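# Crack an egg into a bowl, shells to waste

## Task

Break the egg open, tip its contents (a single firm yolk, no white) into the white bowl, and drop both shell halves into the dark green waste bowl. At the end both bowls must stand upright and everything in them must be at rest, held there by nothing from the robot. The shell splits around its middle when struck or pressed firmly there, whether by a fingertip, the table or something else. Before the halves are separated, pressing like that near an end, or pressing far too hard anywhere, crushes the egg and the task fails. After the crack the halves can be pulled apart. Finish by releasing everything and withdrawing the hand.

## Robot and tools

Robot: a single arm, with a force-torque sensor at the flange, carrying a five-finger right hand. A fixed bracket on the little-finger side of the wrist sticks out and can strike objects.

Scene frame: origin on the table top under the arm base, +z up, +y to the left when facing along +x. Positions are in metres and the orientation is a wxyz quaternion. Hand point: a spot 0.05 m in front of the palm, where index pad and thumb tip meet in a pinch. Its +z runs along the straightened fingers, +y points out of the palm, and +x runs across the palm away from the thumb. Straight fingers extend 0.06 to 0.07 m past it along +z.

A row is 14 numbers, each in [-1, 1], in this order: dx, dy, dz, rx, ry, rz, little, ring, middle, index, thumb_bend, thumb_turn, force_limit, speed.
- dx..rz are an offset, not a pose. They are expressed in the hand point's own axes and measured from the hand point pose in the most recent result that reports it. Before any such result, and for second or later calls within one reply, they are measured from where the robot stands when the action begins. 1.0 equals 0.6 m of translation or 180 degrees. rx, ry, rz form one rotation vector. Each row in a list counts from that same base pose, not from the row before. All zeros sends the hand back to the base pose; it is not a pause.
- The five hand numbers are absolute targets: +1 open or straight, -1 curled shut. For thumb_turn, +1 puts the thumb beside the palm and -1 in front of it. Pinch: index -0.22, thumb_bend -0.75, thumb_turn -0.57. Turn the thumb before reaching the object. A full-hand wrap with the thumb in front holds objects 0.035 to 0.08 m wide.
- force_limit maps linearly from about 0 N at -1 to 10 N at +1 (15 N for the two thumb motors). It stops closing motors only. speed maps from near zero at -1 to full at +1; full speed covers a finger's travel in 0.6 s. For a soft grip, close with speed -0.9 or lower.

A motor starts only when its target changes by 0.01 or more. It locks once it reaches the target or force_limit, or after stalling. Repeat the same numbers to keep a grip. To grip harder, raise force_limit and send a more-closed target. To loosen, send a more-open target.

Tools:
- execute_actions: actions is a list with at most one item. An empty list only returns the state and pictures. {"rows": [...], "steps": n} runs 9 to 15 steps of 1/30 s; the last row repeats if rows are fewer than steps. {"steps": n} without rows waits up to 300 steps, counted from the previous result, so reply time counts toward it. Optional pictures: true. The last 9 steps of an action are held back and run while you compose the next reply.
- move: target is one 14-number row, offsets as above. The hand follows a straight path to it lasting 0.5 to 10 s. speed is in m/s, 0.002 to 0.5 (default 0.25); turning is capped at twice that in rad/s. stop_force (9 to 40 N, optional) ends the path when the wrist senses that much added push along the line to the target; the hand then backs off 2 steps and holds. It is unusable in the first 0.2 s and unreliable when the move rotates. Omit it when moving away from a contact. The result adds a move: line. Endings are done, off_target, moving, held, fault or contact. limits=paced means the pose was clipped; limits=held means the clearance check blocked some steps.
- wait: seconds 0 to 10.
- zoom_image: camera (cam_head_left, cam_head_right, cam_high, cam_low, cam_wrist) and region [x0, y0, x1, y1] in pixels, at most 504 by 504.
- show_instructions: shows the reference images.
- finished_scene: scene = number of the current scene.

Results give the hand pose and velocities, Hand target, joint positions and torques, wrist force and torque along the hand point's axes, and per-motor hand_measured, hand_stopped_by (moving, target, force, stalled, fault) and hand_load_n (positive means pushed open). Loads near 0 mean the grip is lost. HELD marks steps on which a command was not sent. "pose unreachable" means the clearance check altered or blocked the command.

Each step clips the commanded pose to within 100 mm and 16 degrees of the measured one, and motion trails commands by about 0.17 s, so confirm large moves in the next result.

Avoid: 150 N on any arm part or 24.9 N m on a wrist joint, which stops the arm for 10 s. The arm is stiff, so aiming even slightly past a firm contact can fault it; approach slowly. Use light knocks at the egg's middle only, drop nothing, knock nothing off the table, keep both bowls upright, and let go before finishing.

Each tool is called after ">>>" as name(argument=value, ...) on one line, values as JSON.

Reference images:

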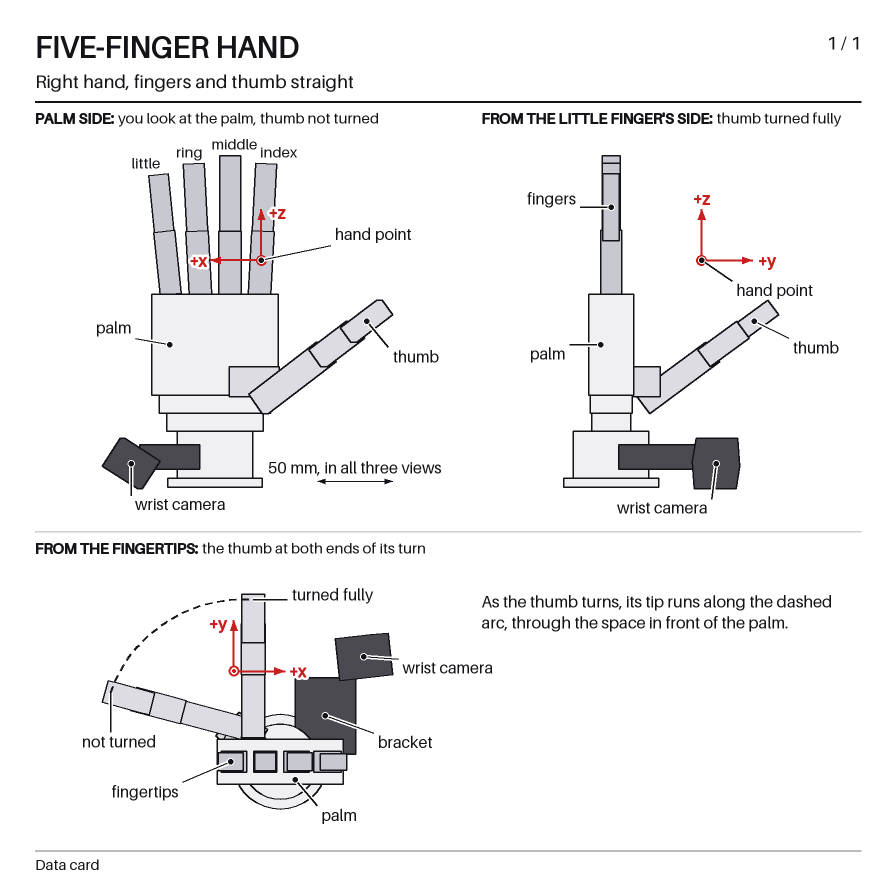

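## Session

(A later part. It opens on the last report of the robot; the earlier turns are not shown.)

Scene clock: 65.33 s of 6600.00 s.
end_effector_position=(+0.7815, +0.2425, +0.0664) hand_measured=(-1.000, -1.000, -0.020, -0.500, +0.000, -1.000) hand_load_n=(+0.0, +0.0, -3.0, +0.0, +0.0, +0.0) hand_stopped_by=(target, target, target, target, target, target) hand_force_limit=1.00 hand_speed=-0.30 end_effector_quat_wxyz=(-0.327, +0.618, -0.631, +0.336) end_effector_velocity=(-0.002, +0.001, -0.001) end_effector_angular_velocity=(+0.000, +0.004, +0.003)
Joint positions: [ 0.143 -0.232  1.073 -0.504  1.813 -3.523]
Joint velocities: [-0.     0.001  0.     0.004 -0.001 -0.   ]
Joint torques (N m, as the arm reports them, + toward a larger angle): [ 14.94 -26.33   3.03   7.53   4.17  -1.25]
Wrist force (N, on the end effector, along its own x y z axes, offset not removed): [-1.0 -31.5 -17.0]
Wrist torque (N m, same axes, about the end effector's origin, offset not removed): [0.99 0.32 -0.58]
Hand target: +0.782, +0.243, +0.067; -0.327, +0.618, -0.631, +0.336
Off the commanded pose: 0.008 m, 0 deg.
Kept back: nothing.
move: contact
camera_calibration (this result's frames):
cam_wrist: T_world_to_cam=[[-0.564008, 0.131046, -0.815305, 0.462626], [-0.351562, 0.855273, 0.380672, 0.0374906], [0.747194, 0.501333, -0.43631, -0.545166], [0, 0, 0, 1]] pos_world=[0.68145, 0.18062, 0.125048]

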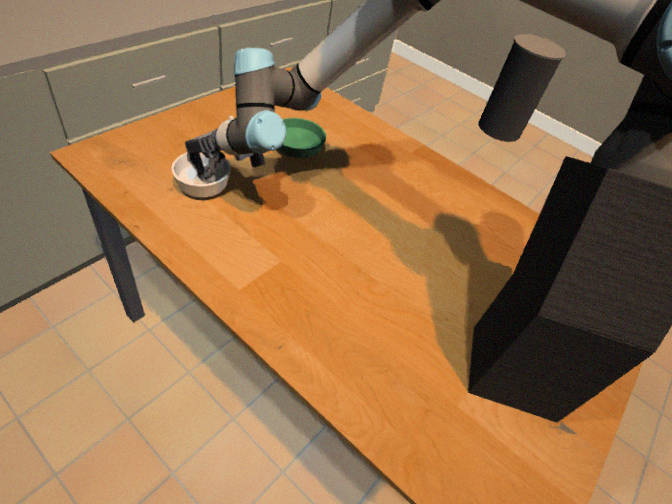

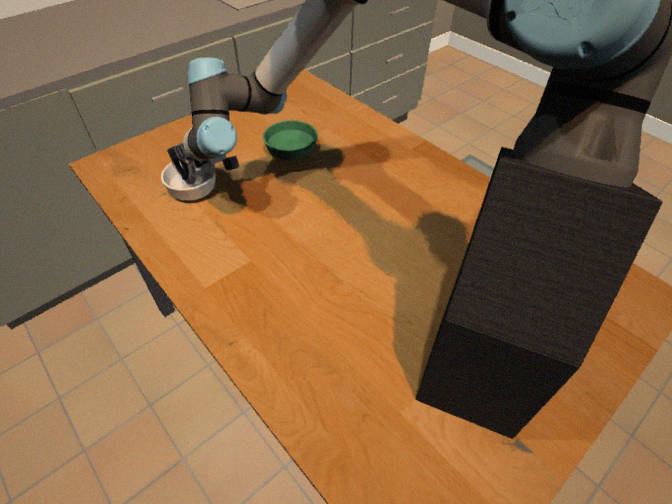

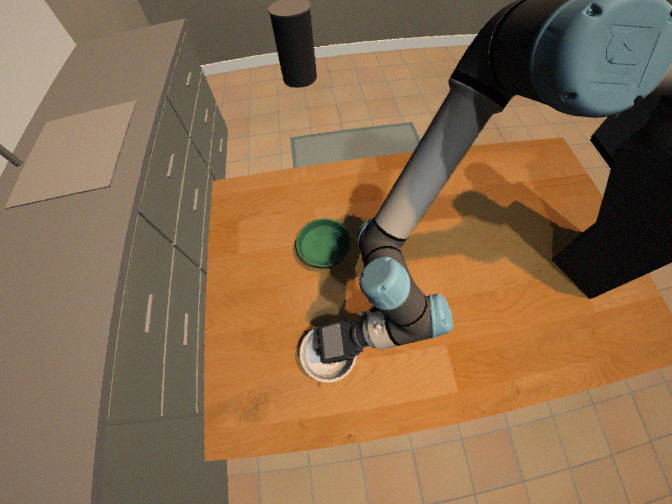

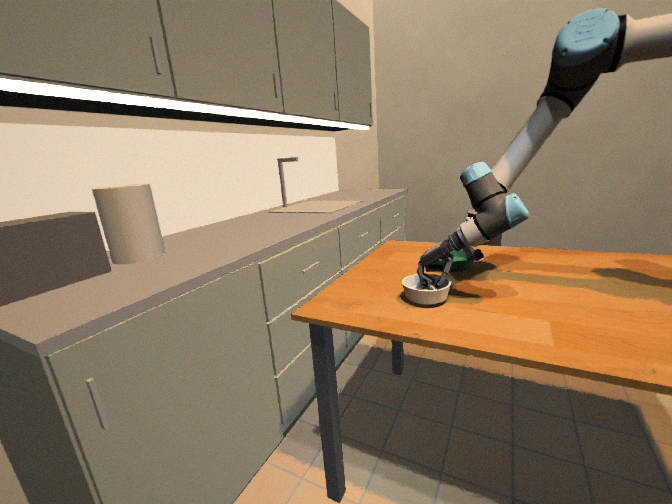

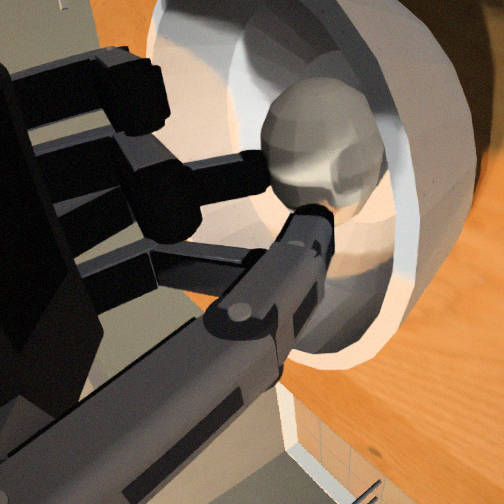

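>>> move(target=[0,-0.004,-0.004,0,0,0,-1,-1,-0.02,-0.5,0,-1,1,-0.3], speed=0.01)

>>> move(target=[0,0.015,0.01,0,0,0,-1,-1,-0.02,-0.5,0,-1,1,-0.3], speed=0.003, stop_force=40)

>>> zoom_image(camera="cam_wrist", region=[220, 60, 420, 240])

Scene clock: 66.40 s of 6600.00 s.
end_effector_position=(+0.7807, +0.2425, +0.0695) hand_measured=(-1.000, -1.000, -0.020, -0.500, +0.000, -1.000) hand_load_n=(+0.0, +0.0, +0.0, +0.0, +0.0, +0.0) hand_stopped_by=(target, target, target, target, target, target) hand_force_limit=1.00 hand_speed=-0.30 end_effector_quat_wxyz=(-0.327, +0.618, -0.631, +0.336) end_effector_velocity=(+0.002, -0.000, +0.003) end_effector_angular_velocity=(+0.001, -0.005, -0.001)
Joint positions: [ 0.145 -0.239  1.081 -0.504  1.815 -3.523]
Joint velocities: [ 0.001 -0.005  0.004 -0.004 -0.001  0.   ]
Joint torques (N m, as the arm reports them, + toward a larger angle): [ 40.25 -56.65  -3.23  -0.71   1.9    1.49]
Wrist force (N, on the end effector, along its own x y z axes, offset not removed): [-2.0 5.4 -1.5]
Wrist torque (N m, same axes, about the end effector's origin, offset not removed): [1.02 0.61 0.10]
Hand target: +0.781, +0.243, +0.070; -0.327, +0.618, -0.631, +0.336
Off the commanded pose: 0.000 m, 0 deg.
Kept back: nothing.
move: done
camera_calibration (this result's frames):
cam_wrist: T_world_to_cam=[[-0.56422, 0.131009, -0.815164, 0.464895], [-0.35149, 0.855273, 0.38074, 0.0360058], [0.747068, 0.501344, -0.436513, -0.543185], [0, 0, 0, 1]] pos_world=[0.680755, 0.180623, 0.128149]

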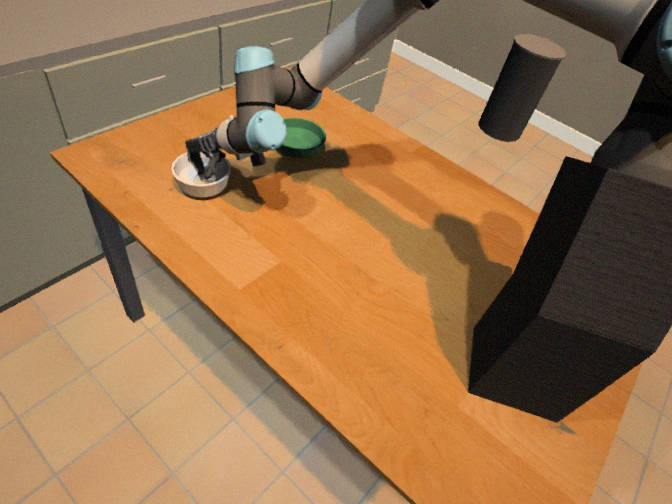

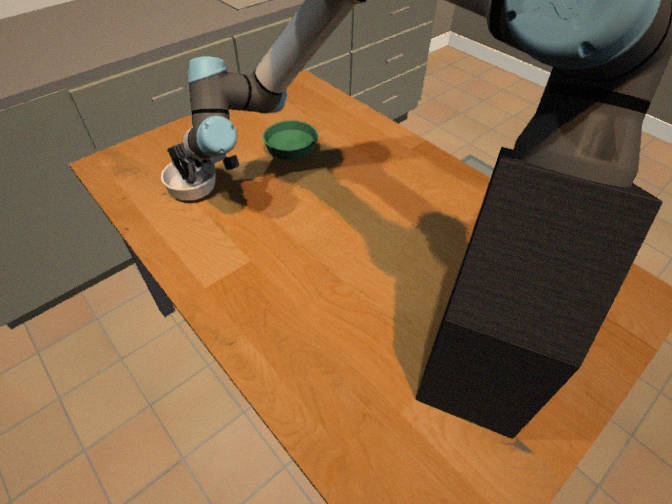

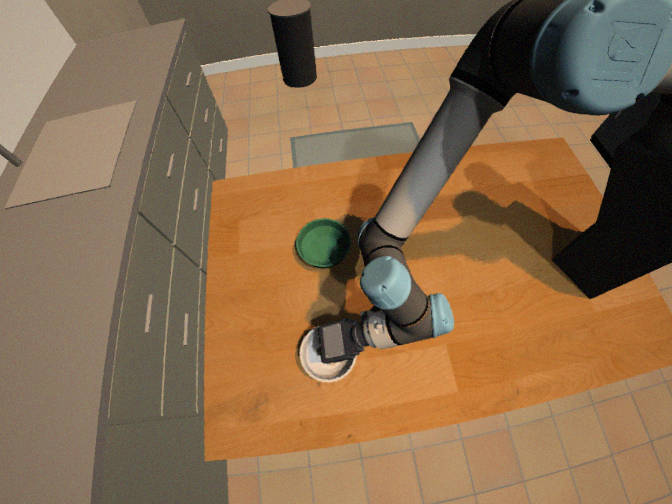

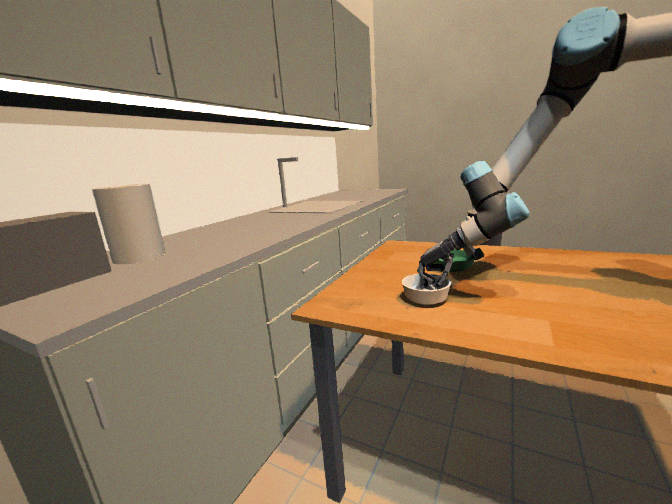

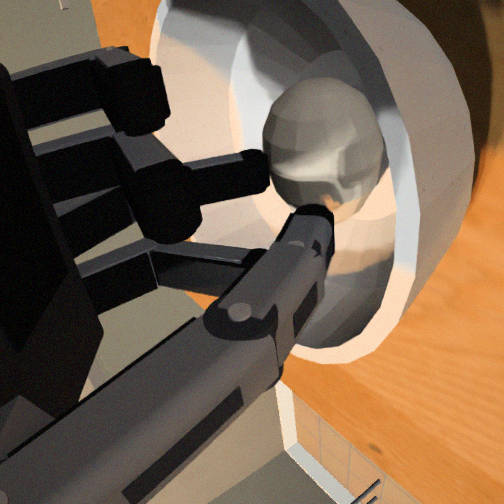

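Scene clock: 67.67 s of 6600.00 s.
end_effector_position=(+0.7810, +0.2425, +0.0669) hand_measured=(-1.000, -1.000, -0.020, -0.500, +0.000, -1.000) hand_load_n=(+0.0, +0.0, -5.0, +0.0, +0.0, +0.0) hand_stopped_by=(target, target, target, target, target, target) hand_force_limit=1.00 hand_speed=-0.30 end_effector_quat_wxyz=(-0.327, +0.618, -0.631, +0.336) end_effector_velocity=(+0.000, -0.001, +0.001) end_effector_angular_velocity=(-0.000, -0.001, -0.001)
Joint positions: [ 0.143 -0.234  1.077 -0.506  1.813 -3.523]
Joint velocities: [ 0.    -0.002  0.002 -0.001  0.    -0.   ]
Joint torques (N m, as the arm reports them, + toward a larger angle): [ 10.32 -26.66  12.89   6.79   2.77  -1.03]
Wrist force (N, on the end effector, along its own x y z axes, offset not removed): [1.6 -33.5 -15.6]
Wrist torque (N m, same axes, about the end effector's origin, offset not removed): [0.93 0.29 -0.65]
Hand target: +0.781, +0.243, +0.067; -0.327, +0.618, -0.631, +0.336
Off the commanded pose: 0.008 m, 0 deg.
Kept back: nothing.
move: contact
camera_calibration (this result's frames):
cam_wrist: T_world_to_cam=[[-0.563789, 0.1311, -0.815448, 0.462602], [-0.351574, 0.855309, 0.380582, 0.0371836], [0.747354, 0.501258, -0.436122, -0.544669], [0, 0, 0, 1]] pos_world=[0.680943, 0.180569, 0.125534]

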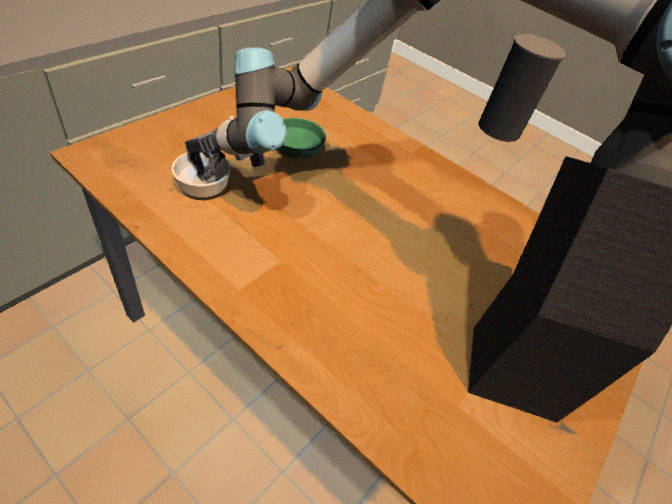

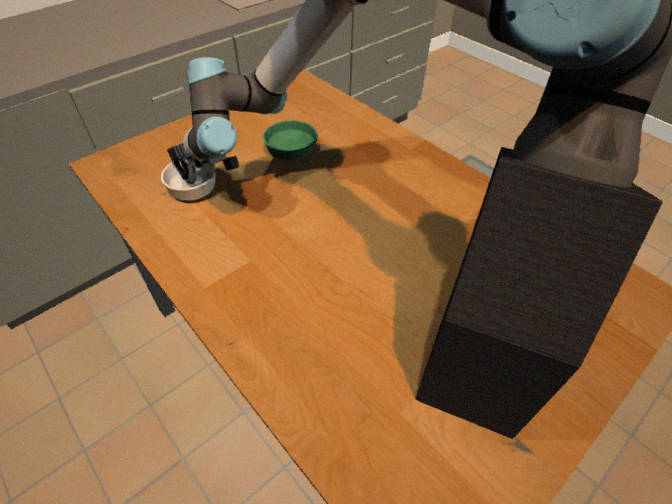

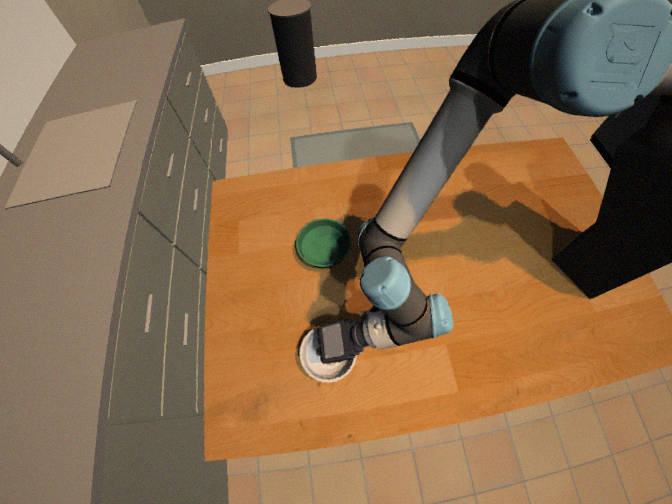

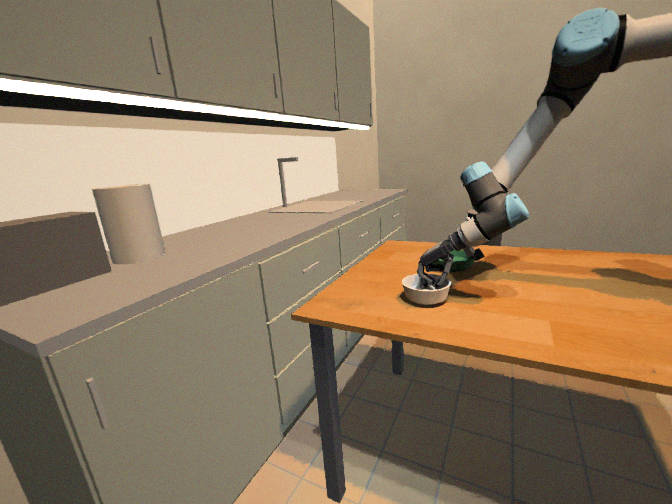

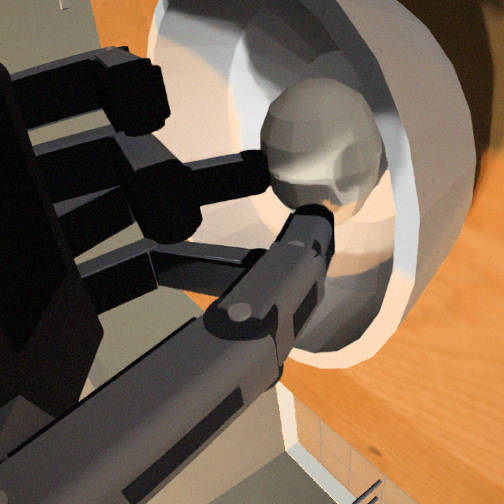

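Region (220, 60, 420, 240) of cam_wrist's 504x504 image, scaled by 2.520, with more detail than that image has; it fills the top 454 rows of this view, and the rest is white.

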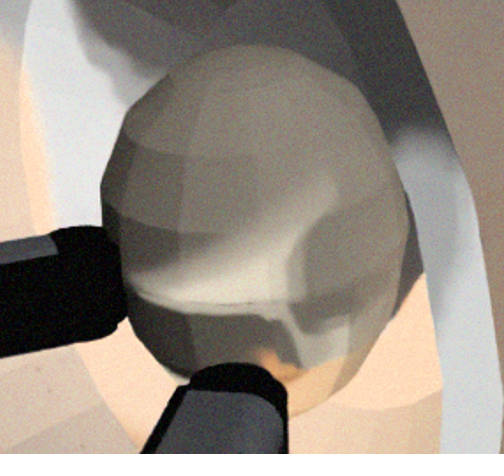

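>>> move(target=[0,0.008,0.005,0,0,0,-1,-1,-0.02,-0.5,0,-1,1,-0.3], speed=0.002, stop_force=15)

>>> zoom_image(camera="cam_wrist", region=[220, 60, 420, 240])

Scene clock: 69.07 s of 6600.00 s.
end_effector_position=(+0.7810, +0.2425, +0.0660) hand_measured=(-1.000, -1.000, -0.020, -0.500, +0.000, -1.000) hand_load_n=(+0.0, +0.0, -6.0, +0.0, +0.0, +0.0) hand_stopped_by=(target, target, target, target, target, target) hand_force_limit=1.00 hand_speed=-0.30 end_effector_quat_wxyz=(-0.327, +0.618, -0.631, +0.336) end_effector_velocity=(+0.001, -0.001, +0.002) end_effector_angular_velocity=(-0.000, -0.002, -0.001)
Joint positions: [ 0.143 -0.232  1.075 -0.506  1.813 -3.524]
Joint velocities: [ 0.    -0.003  0.     0.     0.    -0.   ]
Joint torques (N m, as the arm reports them, + toward a larger angle): [  1.95 -15.49  18.32   8.39   3.78  -1.31]
Wrist force (N, on the end effector, along its own x y z axes, offset not removed): [-1.0 -48.5 -19.9]
Wrist torque (N m, same axes, about the end effector's origin, offset not removed): [0.82 0.37 -1.03]
Hand target: +0.781, +0.243, +0.066; -0.327, +0.618, -0.631, +0.336
Off the commanded pose: 0.005 m, 0 deg.
Kept back: nothing.
move: contact
camera_calibration (this result's frames):
cam_wrist: T_world_to_cam=[[-0.563667, 0.131097, -0.815532, 0.461737], [-0.351621, 0.855317, 0.380521, 0.037589], [0.747424, 0.501245, -0.436017, -0.545168], [0, 0, 0, 1]] pos_world=[0.680955, 0.18058, 0.124555]

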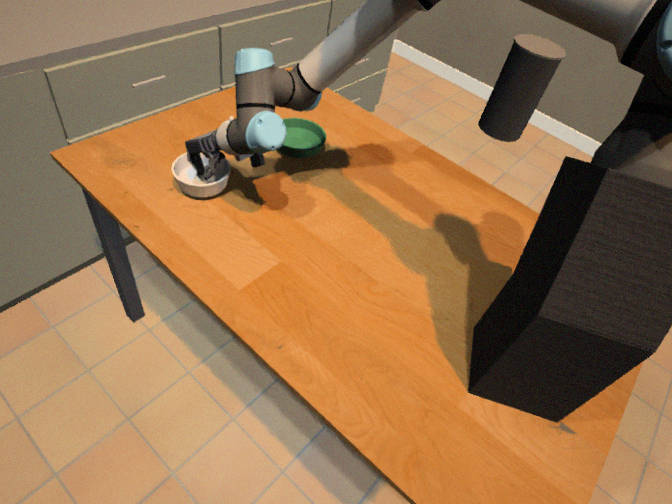

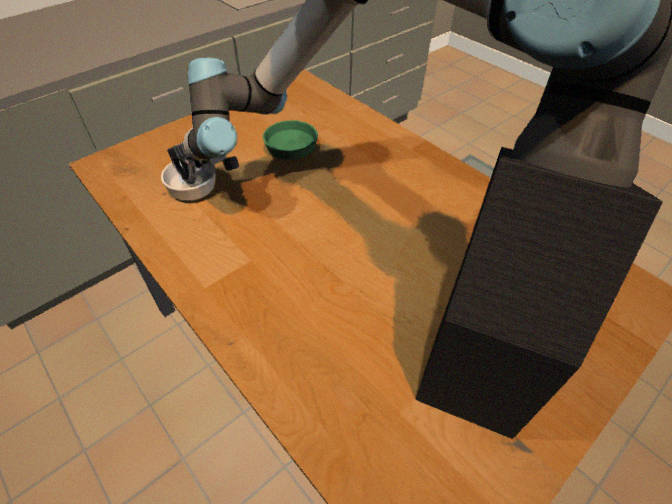

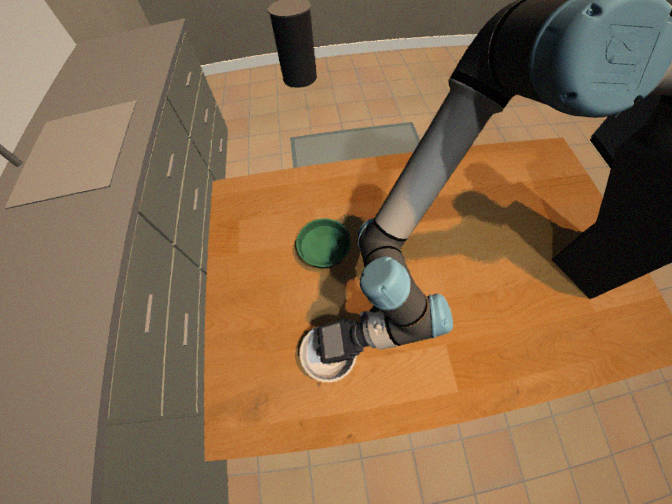

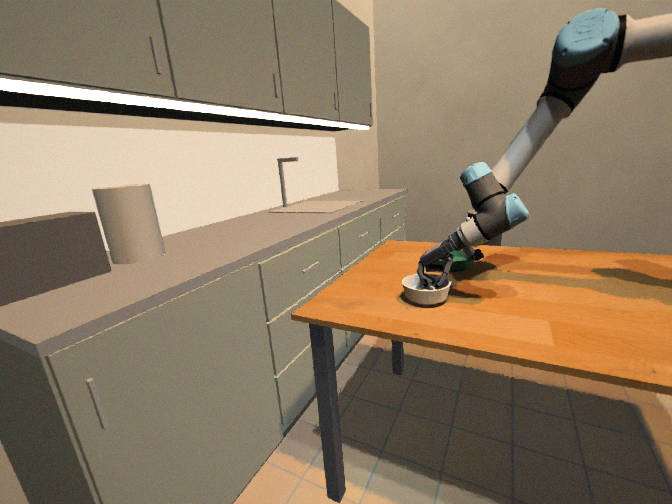

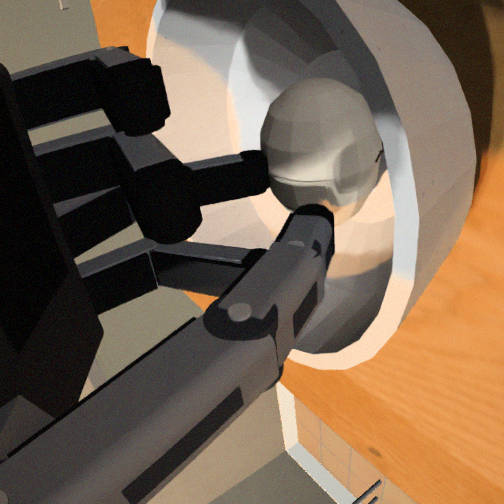

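Region (220, 60, 420, 240) of cam_wrist's 504x504 image, scaled by 2.520, with more detail than that image has; it fills the top 454 rows of this view, and the rest is white.

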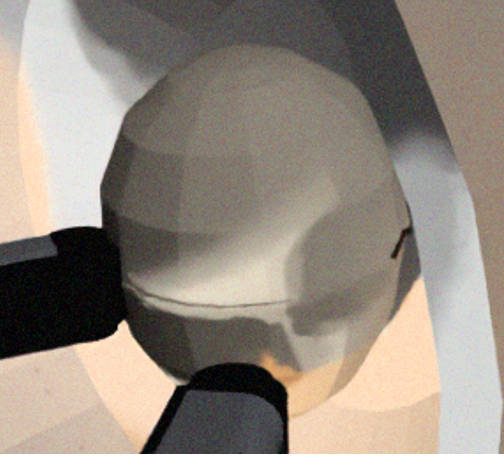

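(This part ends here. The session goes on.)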